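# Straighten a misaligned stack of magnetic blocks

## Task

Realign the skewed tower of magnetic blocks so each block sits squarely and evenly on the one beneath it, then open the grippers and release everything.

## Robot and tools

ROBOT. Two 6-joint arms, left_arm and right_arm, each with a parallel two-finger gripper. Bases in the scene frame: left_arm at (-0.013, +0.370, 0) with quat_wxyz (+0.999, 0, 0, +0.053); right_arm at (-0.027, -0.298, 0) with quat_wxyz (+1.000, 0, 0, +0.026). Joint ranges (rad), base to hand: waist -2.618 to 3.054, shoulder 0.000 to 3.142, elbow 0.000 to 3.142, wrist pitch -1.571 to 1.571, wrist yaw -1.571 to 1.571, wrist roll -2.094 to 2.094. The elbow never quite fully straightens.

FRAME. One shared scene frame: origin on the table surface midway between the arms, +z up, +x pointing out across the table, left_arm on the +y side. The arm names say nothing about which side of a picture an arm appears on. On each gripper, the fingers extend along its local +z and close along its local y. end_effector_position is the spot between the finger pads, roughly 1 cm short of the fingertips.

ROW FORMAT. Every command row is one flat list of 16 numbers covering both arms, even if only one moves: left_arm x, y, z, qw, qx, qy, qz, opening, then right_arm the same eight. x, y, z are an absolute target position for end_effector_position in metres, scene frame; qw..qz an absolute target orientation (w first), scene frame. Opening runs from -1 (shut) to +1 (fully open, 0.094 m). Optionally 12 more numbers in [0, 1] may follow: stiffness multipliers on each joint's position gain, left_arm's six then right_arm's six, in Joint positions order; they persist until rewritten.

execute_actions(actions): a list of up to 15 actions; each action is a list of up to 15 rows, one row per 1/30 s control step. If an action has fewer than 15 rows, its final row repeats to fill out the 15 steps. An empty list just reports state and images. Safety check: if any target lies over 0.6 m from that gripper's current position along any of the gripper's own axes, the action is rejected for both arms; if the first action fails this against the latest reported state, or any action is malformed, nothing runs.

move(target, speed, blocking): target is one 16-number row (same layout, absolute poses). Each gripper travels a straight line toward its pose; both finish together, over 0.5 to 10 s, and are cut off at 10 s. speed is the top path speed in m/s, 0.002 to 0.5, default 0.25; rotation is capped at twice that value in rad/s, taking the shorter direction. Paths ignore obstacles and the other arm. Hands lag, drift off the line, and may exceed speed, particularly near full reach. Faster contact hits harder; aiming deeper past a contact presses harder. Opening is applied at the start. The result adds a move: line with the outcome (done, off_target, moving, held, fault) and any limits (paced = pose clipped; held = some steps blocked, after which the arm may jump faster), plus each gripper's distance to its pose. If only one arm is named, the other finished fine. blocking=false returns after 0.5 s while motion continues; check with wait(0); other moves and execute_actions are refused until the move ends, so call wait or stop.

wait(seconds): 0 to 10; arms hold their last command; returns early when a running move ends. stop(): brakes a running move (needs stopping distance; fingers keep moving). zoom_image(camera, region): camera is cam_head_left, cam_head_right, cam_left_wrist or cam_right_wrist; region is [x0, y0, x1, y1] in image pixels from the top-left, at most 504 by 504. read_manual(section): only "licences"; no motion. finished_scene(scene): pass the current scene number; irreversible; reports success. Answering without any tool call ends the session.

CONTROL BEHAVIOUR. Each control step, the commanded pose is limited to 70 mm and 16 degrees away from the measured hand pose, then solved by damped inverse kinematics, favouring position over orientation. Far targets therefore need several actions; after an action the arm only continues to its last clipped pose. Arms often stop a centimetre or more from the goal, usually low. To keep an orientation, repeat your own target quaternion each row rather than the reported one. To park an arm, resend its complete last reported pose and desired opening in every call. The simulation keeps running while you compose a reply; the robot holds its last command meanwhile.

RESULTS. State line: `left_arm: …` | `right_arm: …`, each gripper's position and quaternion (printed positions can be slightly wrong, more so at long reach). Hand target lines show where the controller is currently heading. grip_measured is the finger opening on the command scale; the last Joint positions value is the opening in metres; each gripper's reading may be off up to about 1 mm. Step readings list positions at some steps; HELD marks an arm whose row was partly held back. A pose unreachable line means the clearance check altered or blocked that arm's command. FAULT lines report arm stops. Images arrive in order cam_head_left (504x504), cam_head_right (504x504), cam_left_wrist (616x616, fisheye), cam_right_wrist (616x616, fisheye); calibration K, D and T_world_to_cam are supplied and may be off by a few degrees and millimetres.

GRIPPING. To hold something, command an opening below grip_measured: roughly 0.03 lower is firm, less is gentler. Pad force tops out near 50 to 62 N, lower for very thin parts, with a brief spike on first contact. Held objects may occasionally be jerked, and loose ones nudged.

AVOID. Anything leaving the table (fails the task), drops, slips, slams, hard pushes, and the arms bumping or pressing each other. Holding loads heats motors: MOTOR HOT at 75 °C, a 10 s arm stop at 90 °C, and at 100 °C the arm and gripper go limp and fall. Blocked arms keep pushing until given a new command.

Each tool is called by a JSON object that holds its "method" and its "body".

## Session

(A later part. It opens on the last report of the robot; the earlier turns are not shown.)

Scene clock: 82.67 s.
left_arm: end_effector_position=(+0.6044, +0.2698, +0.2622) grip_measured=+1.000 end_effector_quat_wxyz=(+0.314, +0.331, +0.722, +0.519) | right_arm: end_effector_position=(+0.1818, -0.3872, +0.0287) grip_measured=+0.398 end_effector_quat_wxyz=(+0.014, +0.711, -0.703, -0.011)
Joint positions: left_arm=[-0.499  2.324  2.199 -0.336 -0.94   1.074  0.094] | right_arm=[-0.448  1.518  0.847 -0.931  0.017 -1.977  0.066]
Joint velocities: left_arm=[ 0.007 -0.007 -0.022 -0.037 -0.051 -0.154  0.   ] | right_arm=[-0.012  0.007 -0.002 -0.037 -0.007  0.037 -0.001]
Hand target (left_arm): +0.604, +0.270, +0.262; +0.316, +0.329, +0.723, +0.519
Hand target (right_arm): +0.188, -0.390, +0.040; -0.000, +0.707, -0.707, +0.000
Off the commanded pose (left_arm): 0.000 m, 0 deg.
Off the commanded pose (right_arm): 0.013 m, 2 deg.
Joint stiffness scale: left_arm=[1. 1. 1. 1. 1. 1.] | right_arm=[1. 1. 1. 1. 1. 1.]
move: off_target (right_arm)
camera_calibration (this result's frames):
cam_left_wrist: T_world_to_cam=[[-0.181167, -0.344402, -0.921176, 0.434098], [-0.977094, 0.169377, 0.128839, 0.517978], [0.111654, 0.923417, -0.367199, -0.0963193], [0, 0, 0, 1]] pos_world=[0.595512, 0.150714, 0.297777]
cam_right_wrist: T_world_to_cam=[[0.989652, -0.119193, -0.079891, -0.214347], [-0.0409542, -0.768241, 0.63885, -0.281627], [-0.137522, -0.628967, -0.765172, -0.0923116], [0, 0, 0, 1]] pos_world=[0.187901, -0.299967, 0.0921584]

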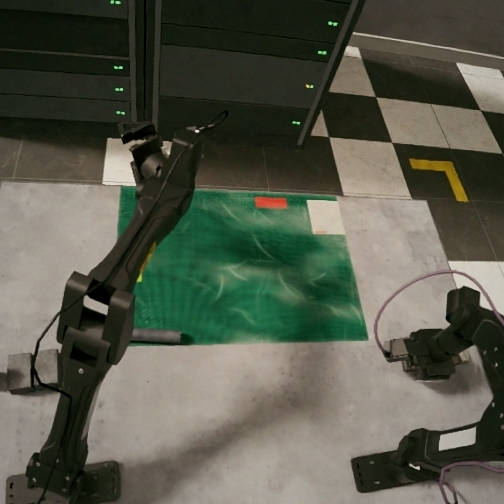

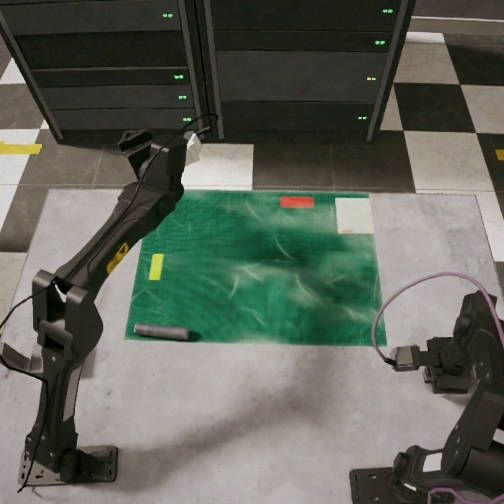

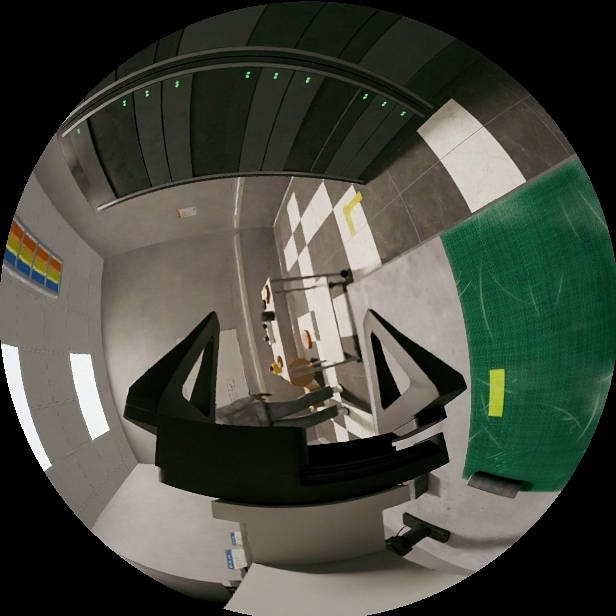

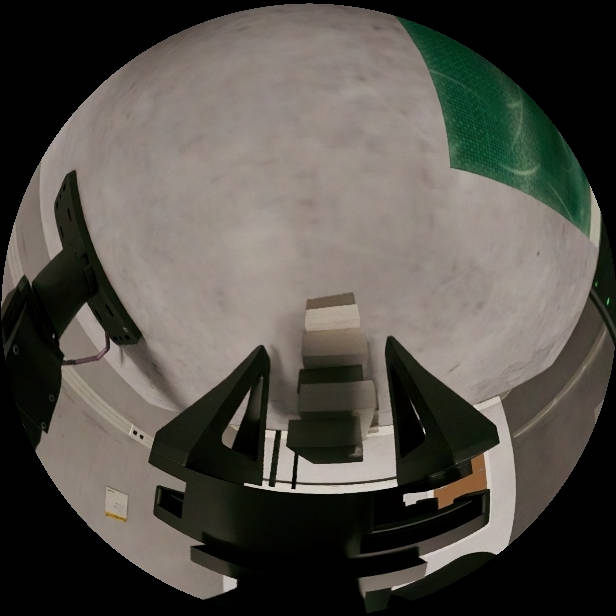

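{"method": "move", "body": {"target": [0.6044,0.2698,0.2622,0.316,0.329,0.723,0.519,1.0, 0.19,-0.3895,0.052,0,-0.707,0.707,0,0.4], "speed": 0.03}}

Scene clock: 87.47 s.
left_arm: end_effector_position=(+0.6044, +0.2698, +0.2622) grip_measured=+1.000 end_effector_quat_wxyz=(+0.314, +0.331, +0.722, +0.519) | right_arm: end_effector_position=(+0.1842, -0.3883, +0.0401) grip_measured=+0.398 end_effector_quat_wxyz=(+0.014, +0.711, -0.703, -0.011)
Joint positions: left_arm=[-0.499  2.324  2.199 -0.336 -0.94   1.075  0.094] | right_arm=[-0.448  1.509  0.888 -0.981  0.017 -1.977  0.066]
Joint velocities: left_arm=[-0.017 -0.017 -0.022  0.007  0.007  0.037  0.   ] | right_arm=[-0.007 -0.027 -0.002 -0.037  0.022 -0.037 -0.   ]
Hand target (left_arm): +0.604, +0.270, +0.262; +0.316, +0.329, +0.723, +0.519
Hand target (right_arm): +0.190, -0.390, +0.051; +0.000, +0.707, -0.707, +0.000
Off the commanded pose (left_arm): 0.000 m, 0 deg.
Off the commanded pose (right_arm): 0.013 m, 2 deg.
Joint stiffness scale: left_arm=[1. 1. 1. 1. 1. 1.] | right_arm=[1. 1. 1. 1. 1. 1.]
move: off_target (right_arm)
camera_calibration (this result's frames):
cam_left_wrist: T_world_to_cam=[[-0.181392, -0.344104, -0.921243, 0.434171], [-0.97705, 0.169436, 0.129093, 0.517869], [0.11167, 0.923517, -0.366941, -0.0964241], [0, 0, 0, 1]] pos_world=[0.595507, 0.150704, 0.297742]
cam_right_wrist: T_world_to_cam=[[0.989603, -0.119214, -0.0804638, -0.215901], [-0.0405231, -0.767886, 0.639304, -0.289628], [-0.138001, -0.629396, -0.764733, -0.0840968], [0, 0, 0, 1]] pos_world=[0.190314, -0.30107, 0.103477]

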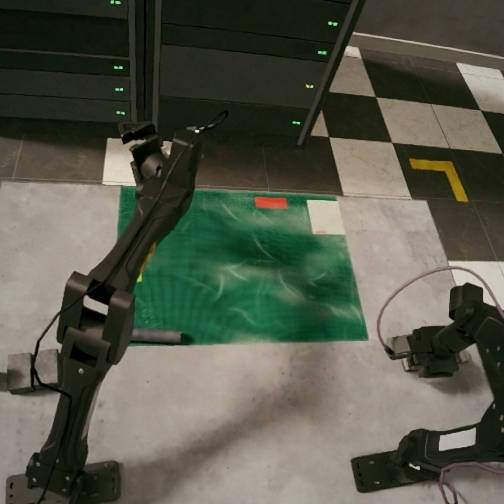

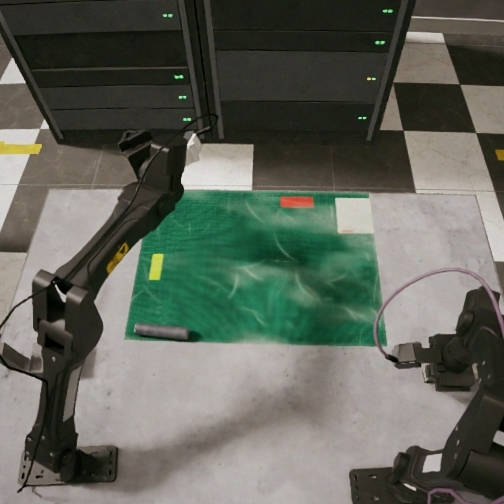

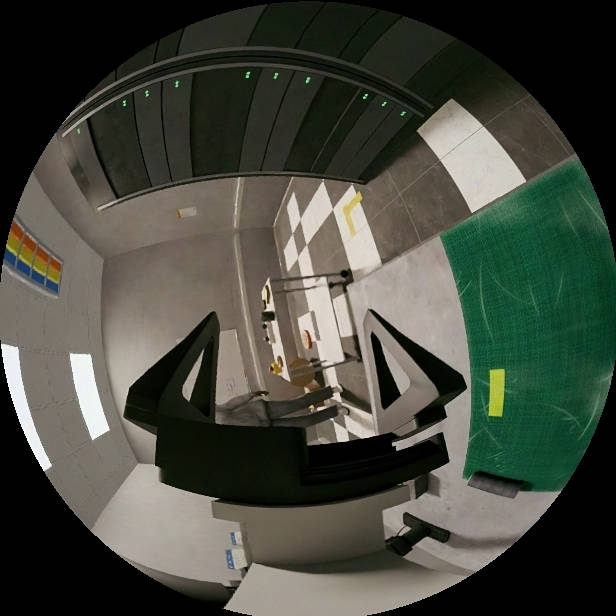

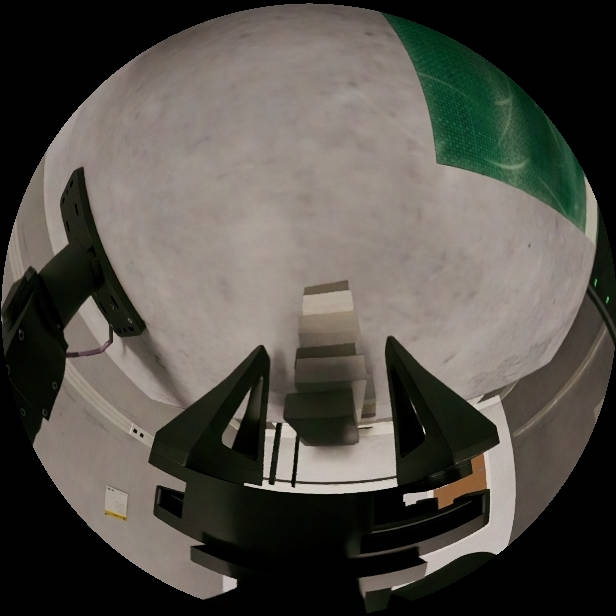

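Now the high x-squeeze, holding the same commanded pose.

{"method": "execute_actions", "body": {"actions": [[[0.6044,0.2698,0.2622,0.316,0.329,0.723,0.519,1.0,0.19,-0.3895,0.052,0,-0.707,0.707,0,0.15]],[[0.6044,0.2698,0.2622,0.316,0.329,0.723,0.519,1.0,0.19,-0.3895,0.052,0,-0.707,0.707,0,0.0]],[[0.6044,0.2698,0.2622,0.316,0.329,0.723,0.519,1.0,0.19,-0.3895,0.052,0,-0.707,0.707,0,-0.1]],[[0.6044,0.2698,0.2622,0.316,0.329,0.723,0.519,1.0,0.19,-0.3895,0.052,0,-0.707,0.707,0,-0.2]],[[0.6044,0.2698,0.2622,0.316,0.329,0.723,0.519,1.0,0.19,-0.3895,0.052,0,-0.707,0.707,0,-0.28]],[[0.6044,0.2698,0.2622,0.316,0.329,0.723,0.519,1.0,0.19,-0.3895,0.052,0,-0.707,0.707,0,-0.35]],[[0.6044,0.2698,0.2622,0.316,0.329,0.723,0.519,1.0,0.19,-0.3895,0.052,0,-0.707,0.707,0,-0.41]],[[0.6044,0.2698,0.2622,0.316,0.329,0.723,0.519,1.0,0.19,-0.3895,0.052,0,-0.707,0.707,0,-0.46]],[[0.6044,0.2698,0.2622,0.316,0.329,0.723,0.519,1.0,0.19,-0.3895,0.052,0,-0.707,0.707,0,-0.50]],[[0.6044,0.2698,0.2622,0.316,0.329,0.723,0.519,1.0,0.19,-0.3895,0.052,0,-0.707,0.707,0,-0.50]]]}}

Scene clock: 103.70 s.
left_arm: end_effector_position=(+0.6044, +0.2698, +0.2622) grip_measured=+1.000 end_effector_quat_wxyz=(+0.314, +0.331, +0.722, +0.519) | right_arm: end_effector_position=(+0.1852, -0.3879, +0.0400) grip_measured=-0.449 end_effector_quat_wxyz=(+0.011, +0.711, -0.703, -0.011)
Joint positions: left_arm=[-0.499  2.324  2.199 -0.336 -0.94   1.075  0.094] | right_arm=[-0.448  1.509  0.888 -0.978  0.013 -1.977  0.026]
Joint velocities: left_arm=[ 0.017  0.002 -0.002 -0.051 -0.007  0.007  0.   ] | right_arm=[ 0.002  0.002 -0.012 -0.051 -0.022 -0.007  0.   ]
Hand target (left_arm): +0.604, +0.270, +0.262; +0.316, +0.329, +0.723, +0.519
Hand target (right_arm): +0.190, -0.389, +0.051; +0.000, +0.707, -0.707, +0.000
Off the commanded pose (left_arm): 0.000 m, 0 deg.
Off the commanded pose (right_arm): 0.013 m, 2 deg.
Joint stiffness scale: left_arm=[1. 1. 1. 1. 1. 1.] | right_arm=[1. 1. 1. 1. 1. 1.]
Step readings (end_effector_position; steps 1 to 15: 1st action; 16 to 30: 2nd action; 31 to 45: 3rd action; 46 to 60: 4th action; 61 to 75: 5th action; 76 to 90: 6th action; 91 to 105: 7th action; 106 to 120: 8th action; 121 to 135: 9th action; 136 to 150: 10th action):
0: left_arm (+0.6044, +0.2698, +0.2622) | right_arm (+0.1837, -0.3881, +0.0401)
1: left_arm (+0.6044, +0.2698, +0.2622) | right_arm (+0.1837, -0.3881, +0.0401)
2: left_arm (+0.6044, +0.2698, +0.2622) | right_arm (+0.1837, -0.3881, +0.0401)
4: left_arm (+0.6044, +0.2698, +0.2622) | right_arm (+0.1836, -0.3881, +0.0401)
8: left_arm (+0.6044, +0.2698, +0.2622) | right_arm (+0.1836, -0.3881, +0.0401)
15: left_arm (+0.6044, +0.2698, +0.2622) | right_arm (+0.1836, -0.3881, +0.0401)
16: left_arm (+0.6044, +0.2698, +0.2622) | right_arm (+0.1836, -0.3881, +0.0401)
17: left_arm (+0.6044, +0.2698, +0.2622) | right_arm (+0.1836, -0.3881, +0.0401)
19: left_arm (+0.6044, +0.2698, +0.2622) | right_arm (+0.1836, -0.3881, +0.0401)
23: left_arm (+0.6044, +0.2698, +0.2622) | right_arm (+0.1836, -0.3881, +0.0401)
30: left_arm (+0.6044, +0.2698, +0.2622) | right_arm (+0.1836, -0.3881, +0.0401)
31: left_arm (+0.6044, +0.2698, +0.2622) | right_arm (+0.1836, -0.3881, +0.0401)
32: left_arm (+0.6044, +0.2698, +0.2622) | right_arm (+0.1836, -0.3881, +0.0401)
34: left_arm (+0.6044, +0.2698, +0.2622) | right_arm (+0.1836, -0.3881, +0.0401)
38: left_arm (+0.6044, +0.2698, +0.2622) | right_arm (+0.1836, -0.3881, +0.0401)
45: left_arm (+0.6044, +0.2698, +0.2622) | right_arm (+0.1836, -0.3881, +0.0401)
46: left_arm (+0.6044, +0.2698, +0.2622) | right_arm (+0.1836, -0.3881, +0.0401)
47: left_arm (+0.6044, +0.2698, +0.2622) | right_arm (+0.1836, -0.3881, +0.0401)
49: left_arm (+0.6044, +0.2698, +0.2622) | right_arm (+0.1836, -0.3881, +0.0401)
53: left_arm (+0.6044, +0.2698, +0.2622) | right_arm (+0.1836, -0.3881, +0.0401)
60: left_arm (+0.6044, +0.2698, +0.2622) | right_arm (+0.1836, -0.3881, +0.0401)
61: left_arm (+0.6044, +0.2698, +0.2622) | right_arm (+0.1836, -0.3881, +0.0401)
62: left_arm (+0.6044, +0.2698, +0.2622) | right_arm (+0.1836, -0.3881, +0.0401)
64: left_arm (+0.6044, +0.2698, +0.2622) | right_arm (+0.1836, -0.3881, +0.0401)
68: left_arm (+0.6044, +0.2698, +0.2622) | right_arm (+0.1836, -0.3881, +0.0401)
75: left_arm (+0.6044, +0.2698, +0.2622) | right_arm (+0.1836, -0.3881, +0.0401)
76: left_arm (+0.6044, +0.2698, +0.2622) | right_arm (+0.1839, -0.3880, +0.0401)
77: left_arm (+0.6044, +0.2698, +0.2622) | right_arm (+0.1845, -0.3880, +0.0400)
79: left_arm (+0.6044, +0.2698, +0.2622) | right_arm (+0.1849, -0.3880, +0.0400)
83: left_arm (+0.6044, +0.2698, +0.2622) | right_arm (+0.1849, -0.3880, +0.0400)
90: left_arm (+0.6044, +0.2698, +0.2622) | right_arm (+0.1849, -0.3880, +0.0400)
91: left_arm (+0.6044, +0.2698, +0.2622) | right_arm (+0.1851, -0.3880, +0.0400)
92: left_arm (+0.6044, +0.2698, +0.2622) | right_arm (+0.1851, -0.3880, +0.0400)
94: left_arm (+0.6044, +0.2698, +0.2622) | right_arm (+0.1852, -0.3879, +0.0400)
98: left_arm (+0.6044, +0.2698, +0.2622) | right_arm (+0.1852, -0.3879, +0.0400)
105: left_arm (+0.6044, +0.2698, +0.2622) | right_arm (+0.1852, -0.3879, +0.0400)
106: left_arm (+0.6044, +0.2698, +0.2622) | right_arm (+0.1852, -0.3879, +0.0400)
107: left_arm (+0.6044, +0.2698, +0.2622) | right_arm (+0.1852, -0.3879, +0.0400)
109: left_arm (+0.6044, +0.2698, +0.2622) | right_arm (+0.1852, -0.3879, +0.0400)
113: left_arm (+0.6044, +0.2698, +0.2622) | right_arm (+0.1852, -0.3879, +0.0400)
120: left_arm (+0.6044, +0.2698, +0.2622) | right_arm (+0.1852, -0.3879, +0.0400)
121: left_arm (+0.6044, +0.2698, +0.2622) | right_arm (+0.1852, -0.3879, +0.0400)
122: left_arm (+0.6044, +0.2698, +0.2622) | right_arm (+0.1852, -0.3879, +0.0400)
124: left_arm (+0.6044, +0.2698, +0.2622) | right_arm (+0.1852, -0.3879, +0.0400)
128: left_arm (+0.6044, +0.2698, +0.2622) | right_arm (+0.1852, -0.3879, +0.0400)
135: left_arm (+0.6044, +0.2698, +0.2622) | right_arm (+0.1852, -0.3879, +0.0400)
136: left_arm (+0.6044, +0.2698, +0.2622) | right_arm (+0.1852, -0.3879, +0.0400)
137: left_arm (+0.6044, +0.2698, +0.2622) | right_arm (+0.1852, -0.3879, +0.0400)
139: left_arm (+0.6044, +0.2698, +0.2622) | right_arm (+0.1852, -0.3879, +0.0400)
143: left_arm (+0.6044, +0.2698, +0.2622) | right_arm (+0.1852, -0.3879, +0.0400)
150: end_effector_position above
camera_calibration (this result's frames):
cam_left_wrist: T_world_to_cam=[[-0.181392, -0.344104, -0.921243, 0.434171], [-0.97705, 0.169436, 0.129093, 0.517869], [0.11167, 0.923517, -0.366941, -0.0964241], [0, 0, 0, 1]] pos_world=[0.595507, 0.150704, 0.297742]
cam_right_wrist: T_world_to_cam=[[0.989945, -0.119111, -0.0762946, -0.217043], [-0.0435506, -0.769824, 0.636769, -0.2893], [-0.13458, -0.627044, -0.767271, -0.0833138], [0, 0, 0, 1]] pos_world=[0.191049, -0.300804, 0.103734]

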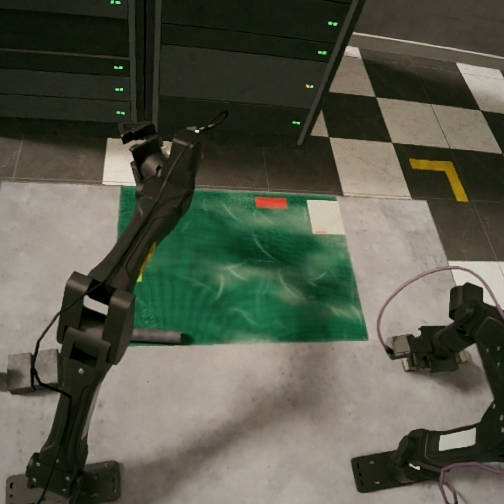

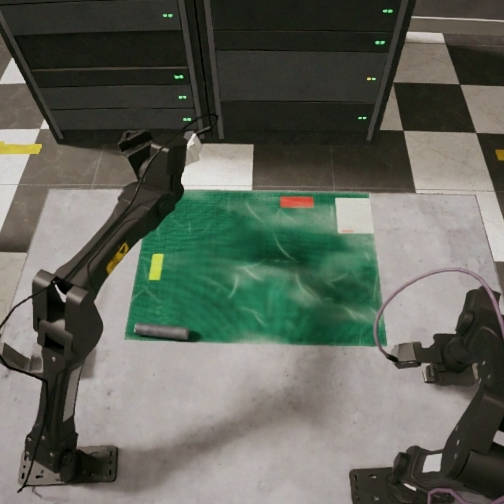

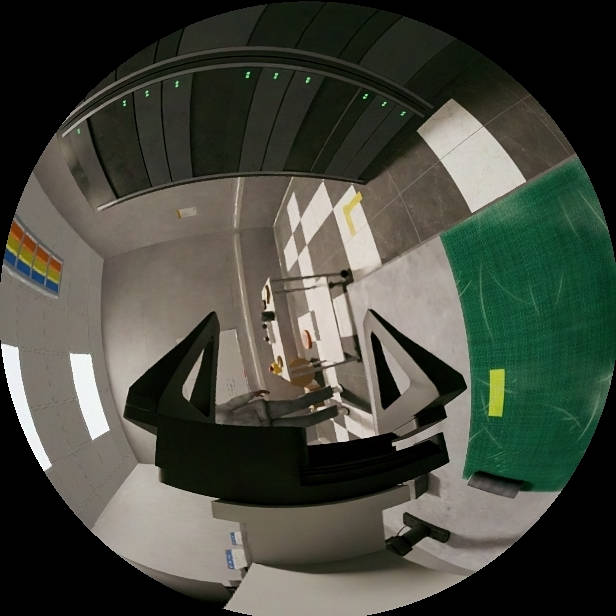

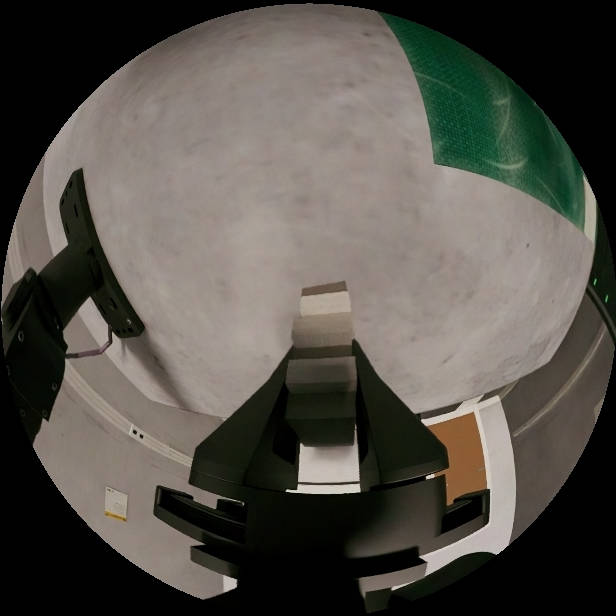

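{"method": "execute_actions", "body": {"actions": [[[0.6044,0.2698,0.2622,0.316,0.329,0.723,0.519,1.0,0.19,-0.3895,0.052,0,-0.707,0.707,0,0.0]],[[0.6044,0.2698,0.2622,0.316,0.329,0.723,0.519,1.0,0.19,-0.3895,0.052,0,-0.707,0.707,0,0.4]]]}}

{"method": "move", "body": {"target": [0.6044,0.2698,0.2622,0.316,0.329,0.723,0.519,1.0, 0.19,-0.3895,0.135,0,-0.707,0.707,0,0.4], "speed": 0.05}}

Scene clock: 107.90 s.
left_arm: end_effector_position=(+0.6044, +0.2698, +0.2622) grip_measured=+1.000 end_effector_quat_wxyz=(+0.314, +0.331, +0.722, +0.519) | right_arm: end_effector_position=(+0.1839, -0.3873, +0.0401) grip_measured=+0.398 end_effector_quat_wxyz=(+0.012, +0.711, -0.703, -0.013)
Joint positions: left_arm=[-0.499  2.324  2.199 -0.336 -0.94   1.075  0.094] | right_arm=[-0.448  1.509  0.888 -0.984  0.013 -1.976  0.066]
Joint velocities: left_arm=[-0.002 -0.002  0.002  0.007 -0.007  0.037  0.   ] | right_arm=[-0.007 -0.012 -0.012 -0.037  0.051 -0.11  -0.   ]
Hand target (left_arm): +0.604, +0.270, +0.262; +0.316, +0.329, +0.723, +0.519
Hand target (right_arm): +0.190, -0.389, +0.051; +0.000, +0.707, -0.707, +0.000
Off the commanded pose (left_arm): 0.000 m, 0 deg.
Off the commanded pose (right_arm): 0.014 m, 2 deg.
Joint stiffness scale: left_arm=[1. 1. 1. 1. 1. 1.] | right_arm=[1. 1. 1. 1. 1. 1.]
Step readings (end_effector_position; steps 1 to 15: 1st action; 16 to 30: 2nd action):
0: left_arm (+0.6044, +0.2698, +0.2622) | right_arm (+0.1852, -0.3879, +0.0400)
1: left_arm (+0.6044, +0.2698, +0.2622) | right_arm (+0.1852, -0.3879, +0.0400)
2: left_arm (+0.6044, +0.2698, +0.2622) | right_arm (+0.1850, -0.3878, +0.0400)
4: left_arm (+0.6044, +0.2698, +0.2622) | right_arm (+0.1845, -0.3876, +0.0400)
8: left_arm (+0.6044, +0.2698, +0.2622) | right_arm (+0.1842, -0.3874, +0.0401)
15: left_arm (+0.6044, +0.2698, +0.2622) | right_arm (+0.1839, -0.3873, +0.0401)
16: left_arm (+0.6044, +0.2698, +0.2622) | right_arm (+0.1839, -0.3873, +0.0401)
17: left_arm (+0.6044, +0.2698, +0.2622) | right_arm (+0.1839, -0.3873, +0.0401)
19: left_arm (+0.6044, +0.2698, +0.2622) | right_arm (+0.1839, -0.3873, +0.0401)
23: left_arm (+0.6044, +0.2698, +0.2622) | right_arm (+0.1839, -0.3873, +0.0401)
30: end_effector_position above
camera_calibration (this result's frames):
cam_left_wrist: T_world_to_cam=[[-0.181392, -0.344104, -0.921243, 0.434171], [-0.97705, 0.169436, 0.129093, 0.517869], [0.11167, 0.923517, -0.366941, -0.0964241], [0, 0, 0, 1]] pos_world=[0.595507, 0.150704, 0.297742]
cam_right_wrist: T_world_to_cam=[[0.989482, -0.119315, -0.081782, -0.215449], [-0.0404857, -0.771202, 0.635302, -0.290003], [-0.138872, -0.625309, -0.767921, -0.0816245], [0, 0, 0, 1]] pos_world=[0.190107, -0.300398, 0.103939]

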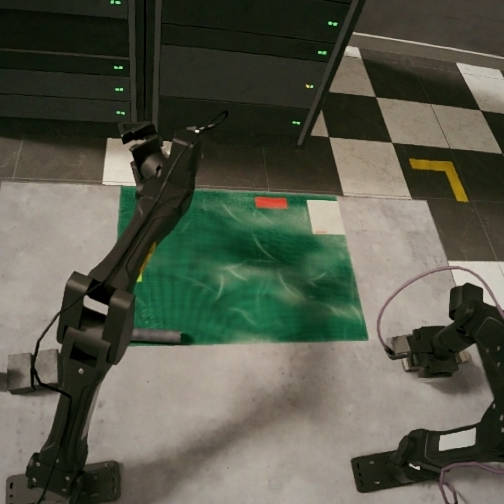

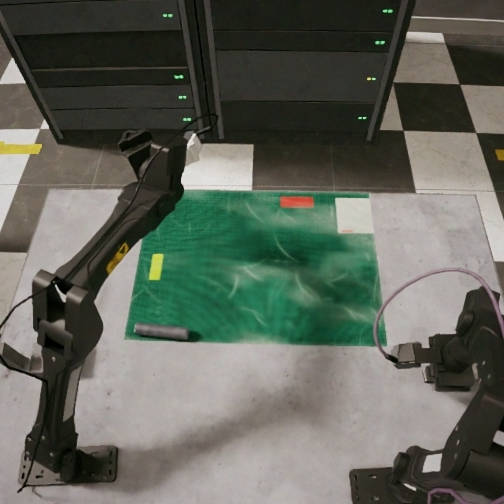

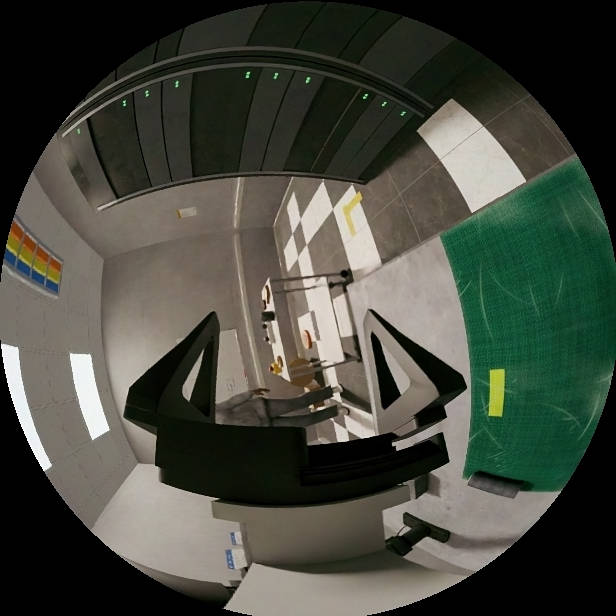

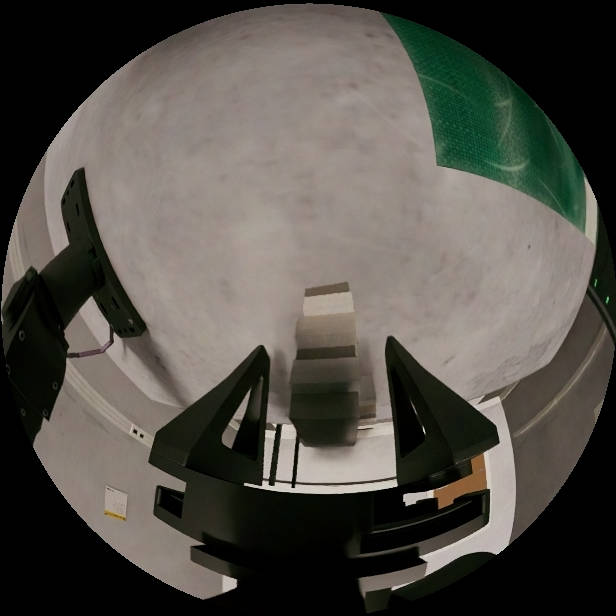

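Scene clock: 110.27 s.
left_arm: end_effector_position=(+0.6044, +0.2698, +0.2622) grip_measured=+1.000 end_effector_quat_wxyz=(+0.314, +0.331, +0.722, +0.520) | right_arm: end_effector_position=(+0.1893, -0.3899, +0.1220) grip_measured=+0.398 end_effector_quat_wxyz=(+0.013, +0.711, -0.703, -0.013)
Joint positions: left_arm=[-0.499  2.324  2.199 -0.336 -0.94   1.075  0.094] | right_arm=[-0.448  1.464  1.181 -1.322  0.014 -1.976  0.066]
Joint velocities: left_arm=[-0.002 -0.017 -0.002  0.037 -0.051 -0.081  0.   ] | right_arm=[-0.022  0.007 -0.027  0.007 -0.022  0.007  0.   ]
Hand target (left_arm): +0.604, +0.270, +0.262; +0.316, +0.329, +0.723, +0.519
Hand target (right_arm): +0.192, -0.390, +0.134; +0.000, +0.707, -0.707, +0.000
Off the commanded pose (left_arm): 0.000 m, 0 deg.
Off the commanded pose (right_arm): 0.013 m, 2 deg.
Joint stiffness scale: left_arm=[1. 1. 1. 1. 1. 1.] | right_arm=[1. 1. 1. 1. 1. 1.]
move: off_target (right_arm)
camera_calibration (this result's frames):
cam_left_wrist: T_world_to_cam=[[-0.181842, -0.343506, -0.921378, 0.434317], [-0.976962, 0.169553, 0.1296, 0.517652], [0.111703, 0.923718, -0.366425, -0.0966337], [0, 0, 0, 1]] pos_world=[0.595498, 0.150684, 0.297673]
cam_right_wrist: T_world_to_cam=[[0.989469, -0.119391, -0.0818296, -0.214454], [-0.0402959, -0.770215, 0.63651, -0.343618], [-0.13902, -0.626509, -0.766916, -0.02011], [0, 0, 0, 1]] pos_world=[0.195553, -0.302863, 0.185745]

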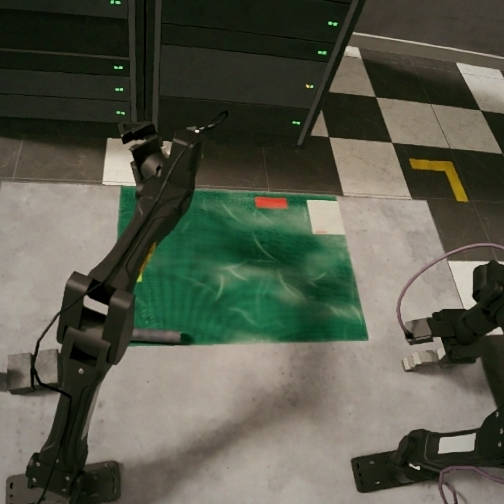

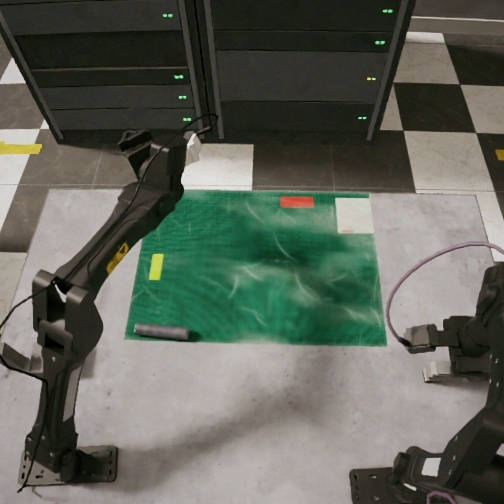

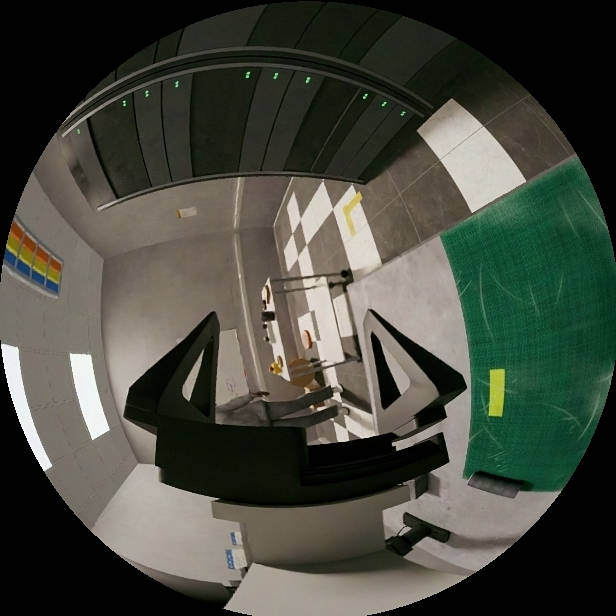

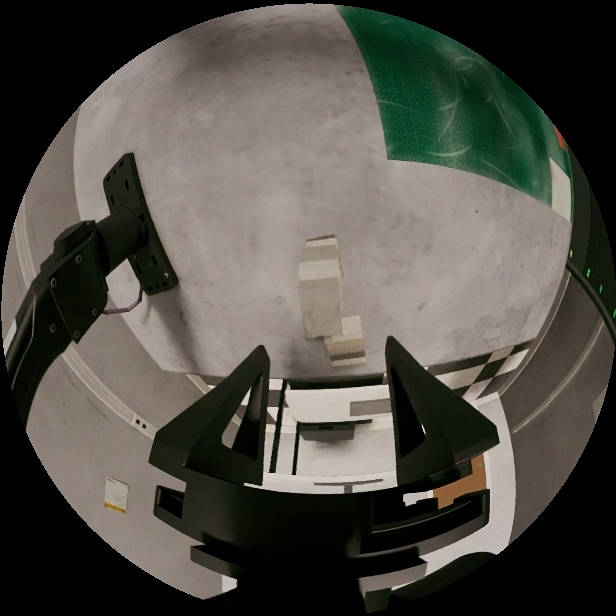

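{"method": "zoom_image", "body": {"camera": "cam_right_wrist", "region": [260, 220, 400, 380]}}

Region (260, 220, 400, 380) of cam_right_wrist's 616x616 image, scaled by 3.150, with more detail than that image has; it fills the left 441 columns of this view, and the rest is white.

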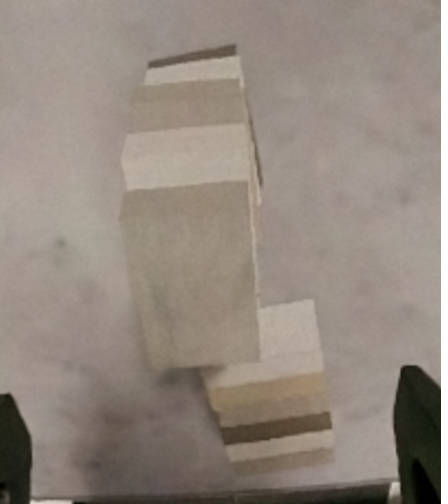

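{"method": "zoom_image", "body": {"camera": "cam_right_wrist", "region": [290, 225, 350, 285]}}

Region (290, 225, 350, 285) of cam_right_wrist's 616x616 image, scaled by 8.400, with more detail than that image has.

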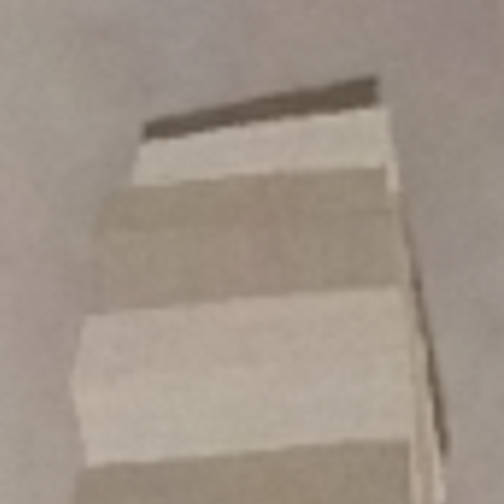

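{"method": "move", "body": {"target": [0.6044,0.2698,0.2622,0.316,0.329,0.723,0.519,1.0, 0.186,-0.389,0.135,0,-0.0567,0.9984,0,0.4], "speed": 0.3}}

Scene clock: 190.10 s.
left_arm: end_effector_position=(+0.6044, +0.2698, +0.2622) grip_measured=+1.000 end_effector_quat_wxyz=(+0.314, +0.331, +0.722, +0.520) | right_arm: end_effector_position=(+0.1846, -0.3876, +0.1259) grip_measured=+0.398 end_effector_quat_wxyz=(-0.019, -0.067, +0.998, +0.003)
Joint positions: left_arm=[-0.499  2.324  2.199 -0.336 -0.94   1.076  0.094] | right_arm=[-0.448  1.446  1.181 -1.342  0.013 -0.53   0.066]
Joint velocities: left_arm=[-0.027  0.007 -0.017  0.037  0.051 -0.022  0.   ] | right_arm=[ 0.017  0.007 -0.007 -0.051 -0.066 -0.007 -0.002]
Hand target (left_arm): +0.604, +0.270, +0.262; +0.316, +0.329, +0.723, +0.519
Hand target (right_arm): +0.186, -0.389, +0.135; -0.000, -0.057, +0.998, -0.000
Off the commanded pose (left_arm): 0.000 m, 0 deg.
Off the commanded pose (right_arm): 0.009 m, 3 deg.
Joint stiffness scale: left_arm=[1. 1. 1. 1. 1. 1.] | right_arm=[1. 1. 1. 1. 1. 1.]
move: off_target (right_arm)
camera_calibration (this result's frames):
cam_left_wrist: T_world_to_cam=[[-0.182067, -0.343208, -0.921444, 0.43439], [-0.976919, 0.169611, 0.129854, 0.517543], [0.11172, 0.923819, -0.366167, -0.0967385], [0, 0, 0, 1]] pos_world=[0.595493, 0.150674, 0.297639]
cam_right_wrist: T_world_to_cam=[[0.0029935, -0.998839, -0.0480721, -0.372214], [-0.746899, -0.0341981, 0.664057, 0.0677441], [-0.66493, 0.0339172, -0.746135, 0.334142], [0, 0, 0, 1]] pos_world=[0.273893, -0.380798, 0.186436]

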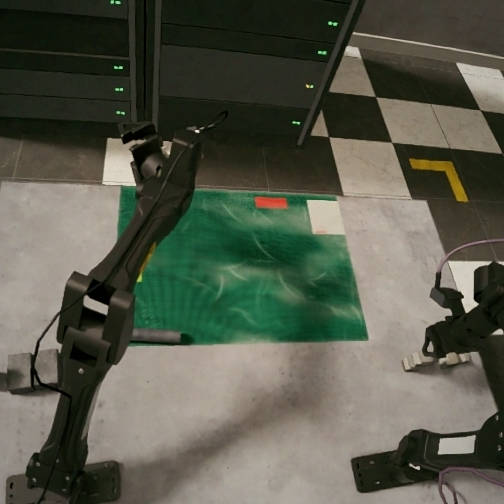

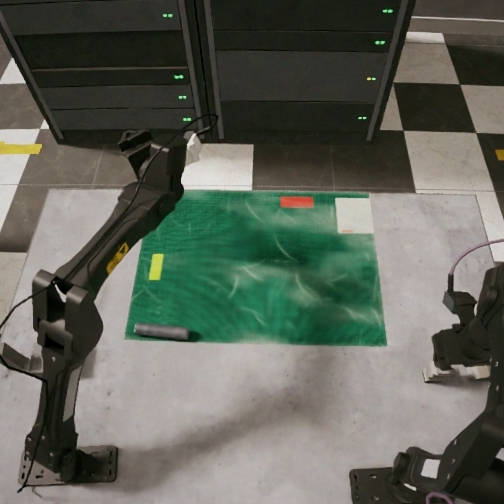

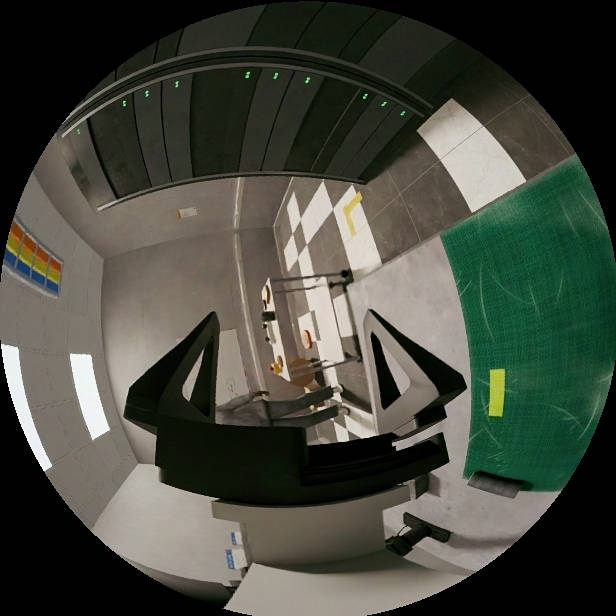

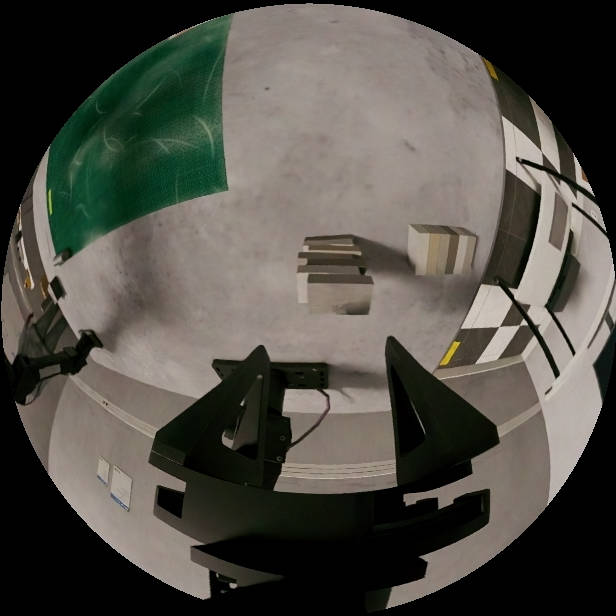

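A good view from the +x side now. Let me zoom in.

{"method": "zoom_image", "body": {"camera": "cam_right_wrist", "region": [285, 225, 385, 325]}}

Region (285, 225, 385, 325) of cam_right_wrist's 616x616 image, scaled by 5.040, with more detail than that image has.

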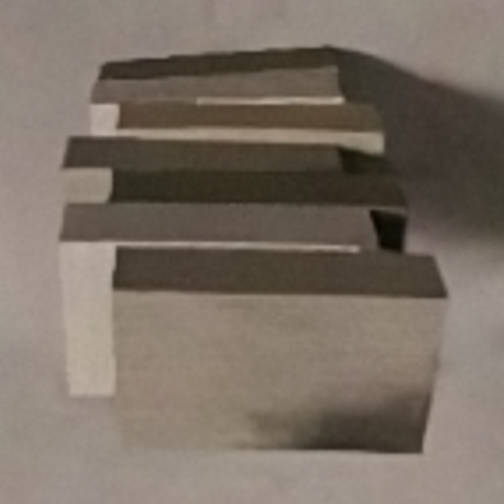

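The blocks show clear y‑staggering (top block shifted toward −y), but I'll first rotate the upper blocks to match the bottom one with an x‑squeeze, using the flipped gripper orientation. I'll rotate at height and check the wrist roll first.

{"method": "move", "body": {"target": [0.6044,0.2698,0.2622,0.316,0.329,0.723,0.519,1.0, 0.186,-0.389,0.135,0,0.6659,0.7461,0,0.4], "speed": 0.25}}

Scene clock: 198.23 s.
left_arm: end_effector_position=(+0.6044, +0.2698, +0.2622) grip_measured=+1.000 end_effector_quat_wxyz=(+0.314, +0.332, +0.722, +0.520) | right_arm: end_effector_position=(+0.1854, -0.3846, +0.1259) grip_measured=+0.398 end_effector_quat_wxyz=(-0.019, +0.658, +0.753, -0.004)
Joint positions: left_arm=[-0.499  2.324  2.199 -0.336 -0.94   1.077  0.094] | right_arm=[-0.448  1.446  1.181 -1.344 -0.005  1.042  0.066]
Joint velocities: left_arm=[-0.007 -0.002  0.017  0.037 -0.037  0.007  0.   ] | right_arm=[-0.002  0.012 -0.002 -0.007  0.007 -0.022 -0.001]
Hand target (left_arm): +0.604, +0.270, +0.262; +0.316, +0.329, +0.723, +0.519
Hand target (right_arm): +0.186, -0.389, +0.135; +0.000, +0.666, +0.746, -0.000
Off the commanded pose (left_arm): 0.000 m, 0 deg.
Off the commanded pose (right_arm): 0.010 m, 3 deg.
Joint stiffness scale: left_arm=[1. 1. 1. 1. 1. 1.] | right_arm=[1. 1. 1. 1. 1. 1.]
move: off_target (right_arm)
camera_calibration (this result's frames):
cam_left_wrist: T_world_to_cam=[[-0.182518, -0.34261, -0.921578, 0.434536], [-0.976831, 0.169727, 0.130362, 0.517325], [0.111754, 0.924019, -0.36565, -0.0969482], [0, 0, 0, 1]] pos_world=[0.595484, 0.150654, 0.29757]
cam_right_wrist: T_world_to_cam=[[-0.999929, -0.0030524, -0.0115296, 0.195141], [-0.00981539, 0.759772, 0.650116, 0.238838], [0.00677544, 0.650183, -0.759748, 0.448715], [0, 0, 0, 1]] pos_world=[0.194431, -0.472613, 0.187888]

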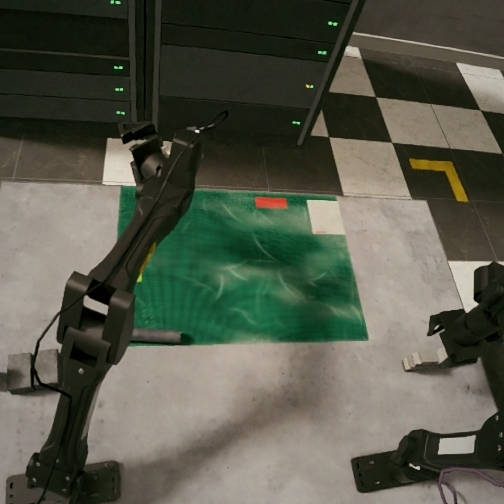

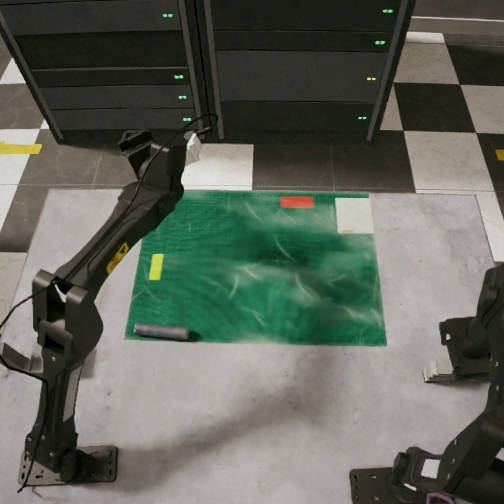

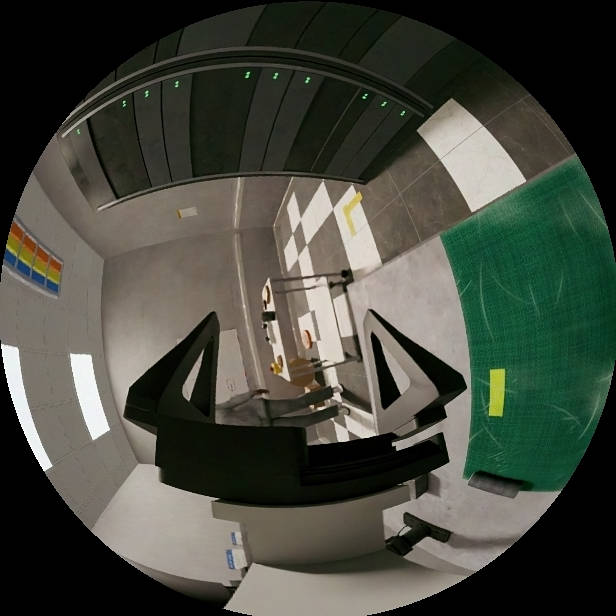

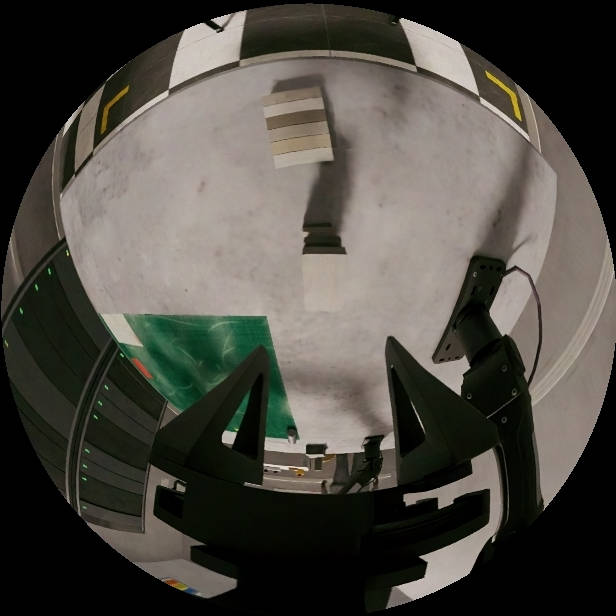

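Roll is now comfortably in range (+1.04). Descending straddling the stack; I'll check the actual height before going lower.

{"method": "move", "body": {"target": [0.6044,0.2698,0.2622,0.316,0.329,0.723,0.519,1.0, 0.1865,-0.389,0.02,0,0.6659,0.7461,0,0.4], "speed": 0.04}}

Scene clock: 207.70 s.
left_arm: end_effector_position=(+0.6044, +0.2698, +0.2622) grip_measured=+1.000 end_effector_quat_wxyz=(+0.314, +0.332, +0.722, +0.520) | right_arm: end_effector_position=(+0.1857, -0.3845, +0.0223) grip_measured=+0.398 end_effector_quat_wxyz=(-0.002, +0.660, +0.751, +0.003)
Joint positions: left_arm=[-0.499  2.324  2.199 -0.336 -0.94   1.077  0.094] | right_arm=[-0.448  1.511  0.813 -0.874 -0.006  1.046  0.066]
Joint velocities: left_arm=[-0.017  0.022 -0.002 -0.022 -0.022  0.051  0.   ] | right_arm=[-0.012  0.007  0.007  0.037 -0.066 -0.022  0.   ]
Hand target (left_arm): +0.604, +0.270, +0.262; +0.316, +0.329, +0.723, +0.519
Hand target (right_arm): +0.185, -0.388, +0.020; -0.000, +0.666, +0.746, -0.000
Off the commanded pose (left_arm): 0.000 m, 0 deg.
Off the commanded pose (right_arm): 0.005 m, 1 deg.
Joint stiffness scale: left_arm=[1. 1. 1. 1. 1. 1.] | right_arm=[1. 1. 1. 1. 1. 1.]
move: done
camera_calibration (this result's frames):
cam_left_wrist: T_world_to_cam=[[-0.182968, -0.342012, -0.921711, 0.434682], [-0.976743, 0.169844, 0.130869, 0.517108], [0.111788, 0.924219, -0.365134, -0.0971581], [0, 0, 0, 1]] pos_world=[0.595475, 0.150634, 0.297501]
cam_right_wrist: T_world_to_cam=[[-0.998923, 0.000394656, -0.0463864, 0.196181], [-0.0293778, 0.768493, 0.639183, 0.313401], [0.0358999, 0.639858, -0.767654, 0.360692], [0, 0, 0, 1]] pos_world=[0.192228, -0.471715, 0.085666]

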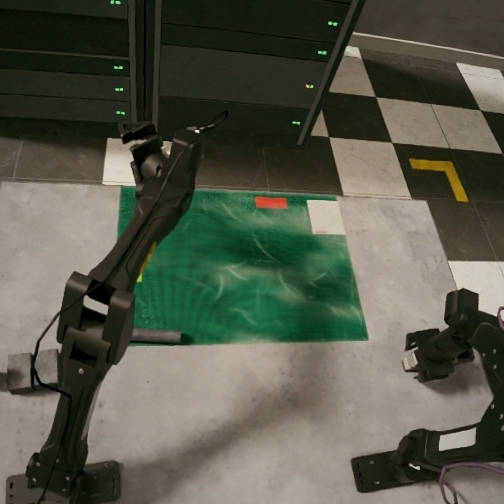

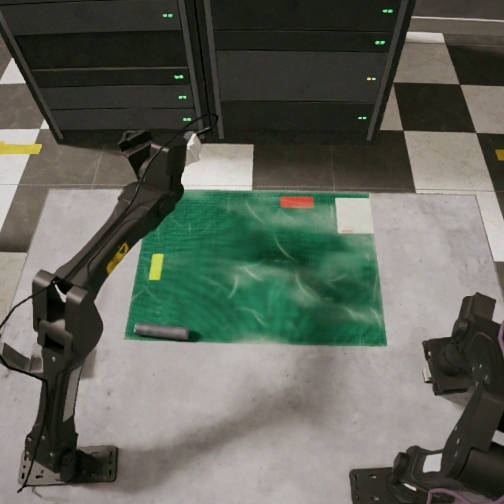

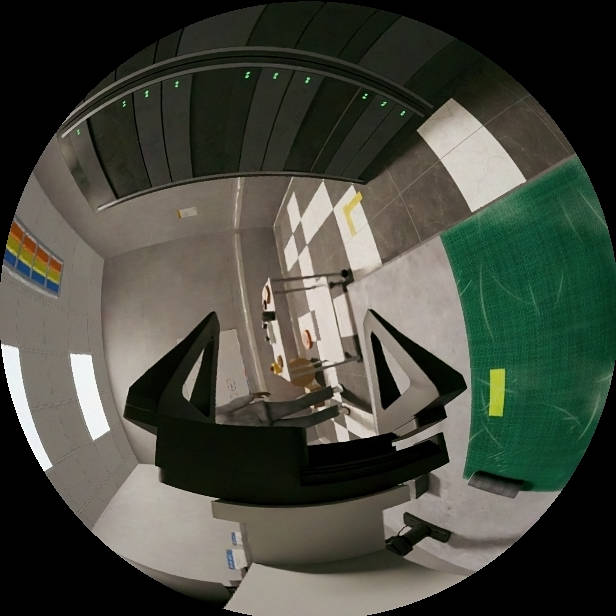

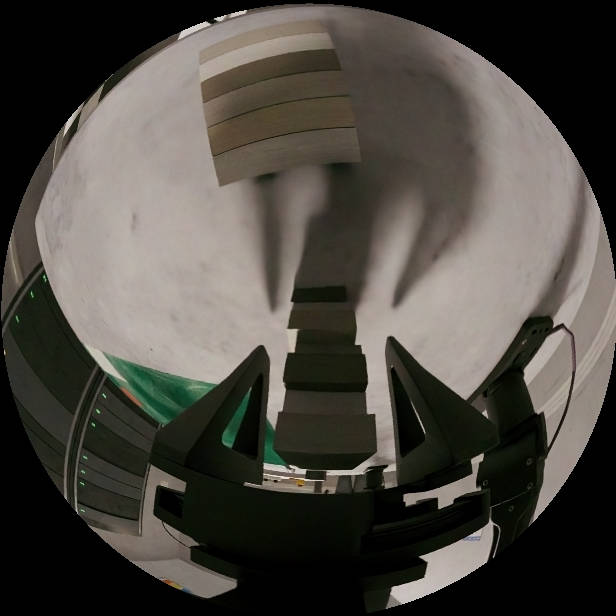

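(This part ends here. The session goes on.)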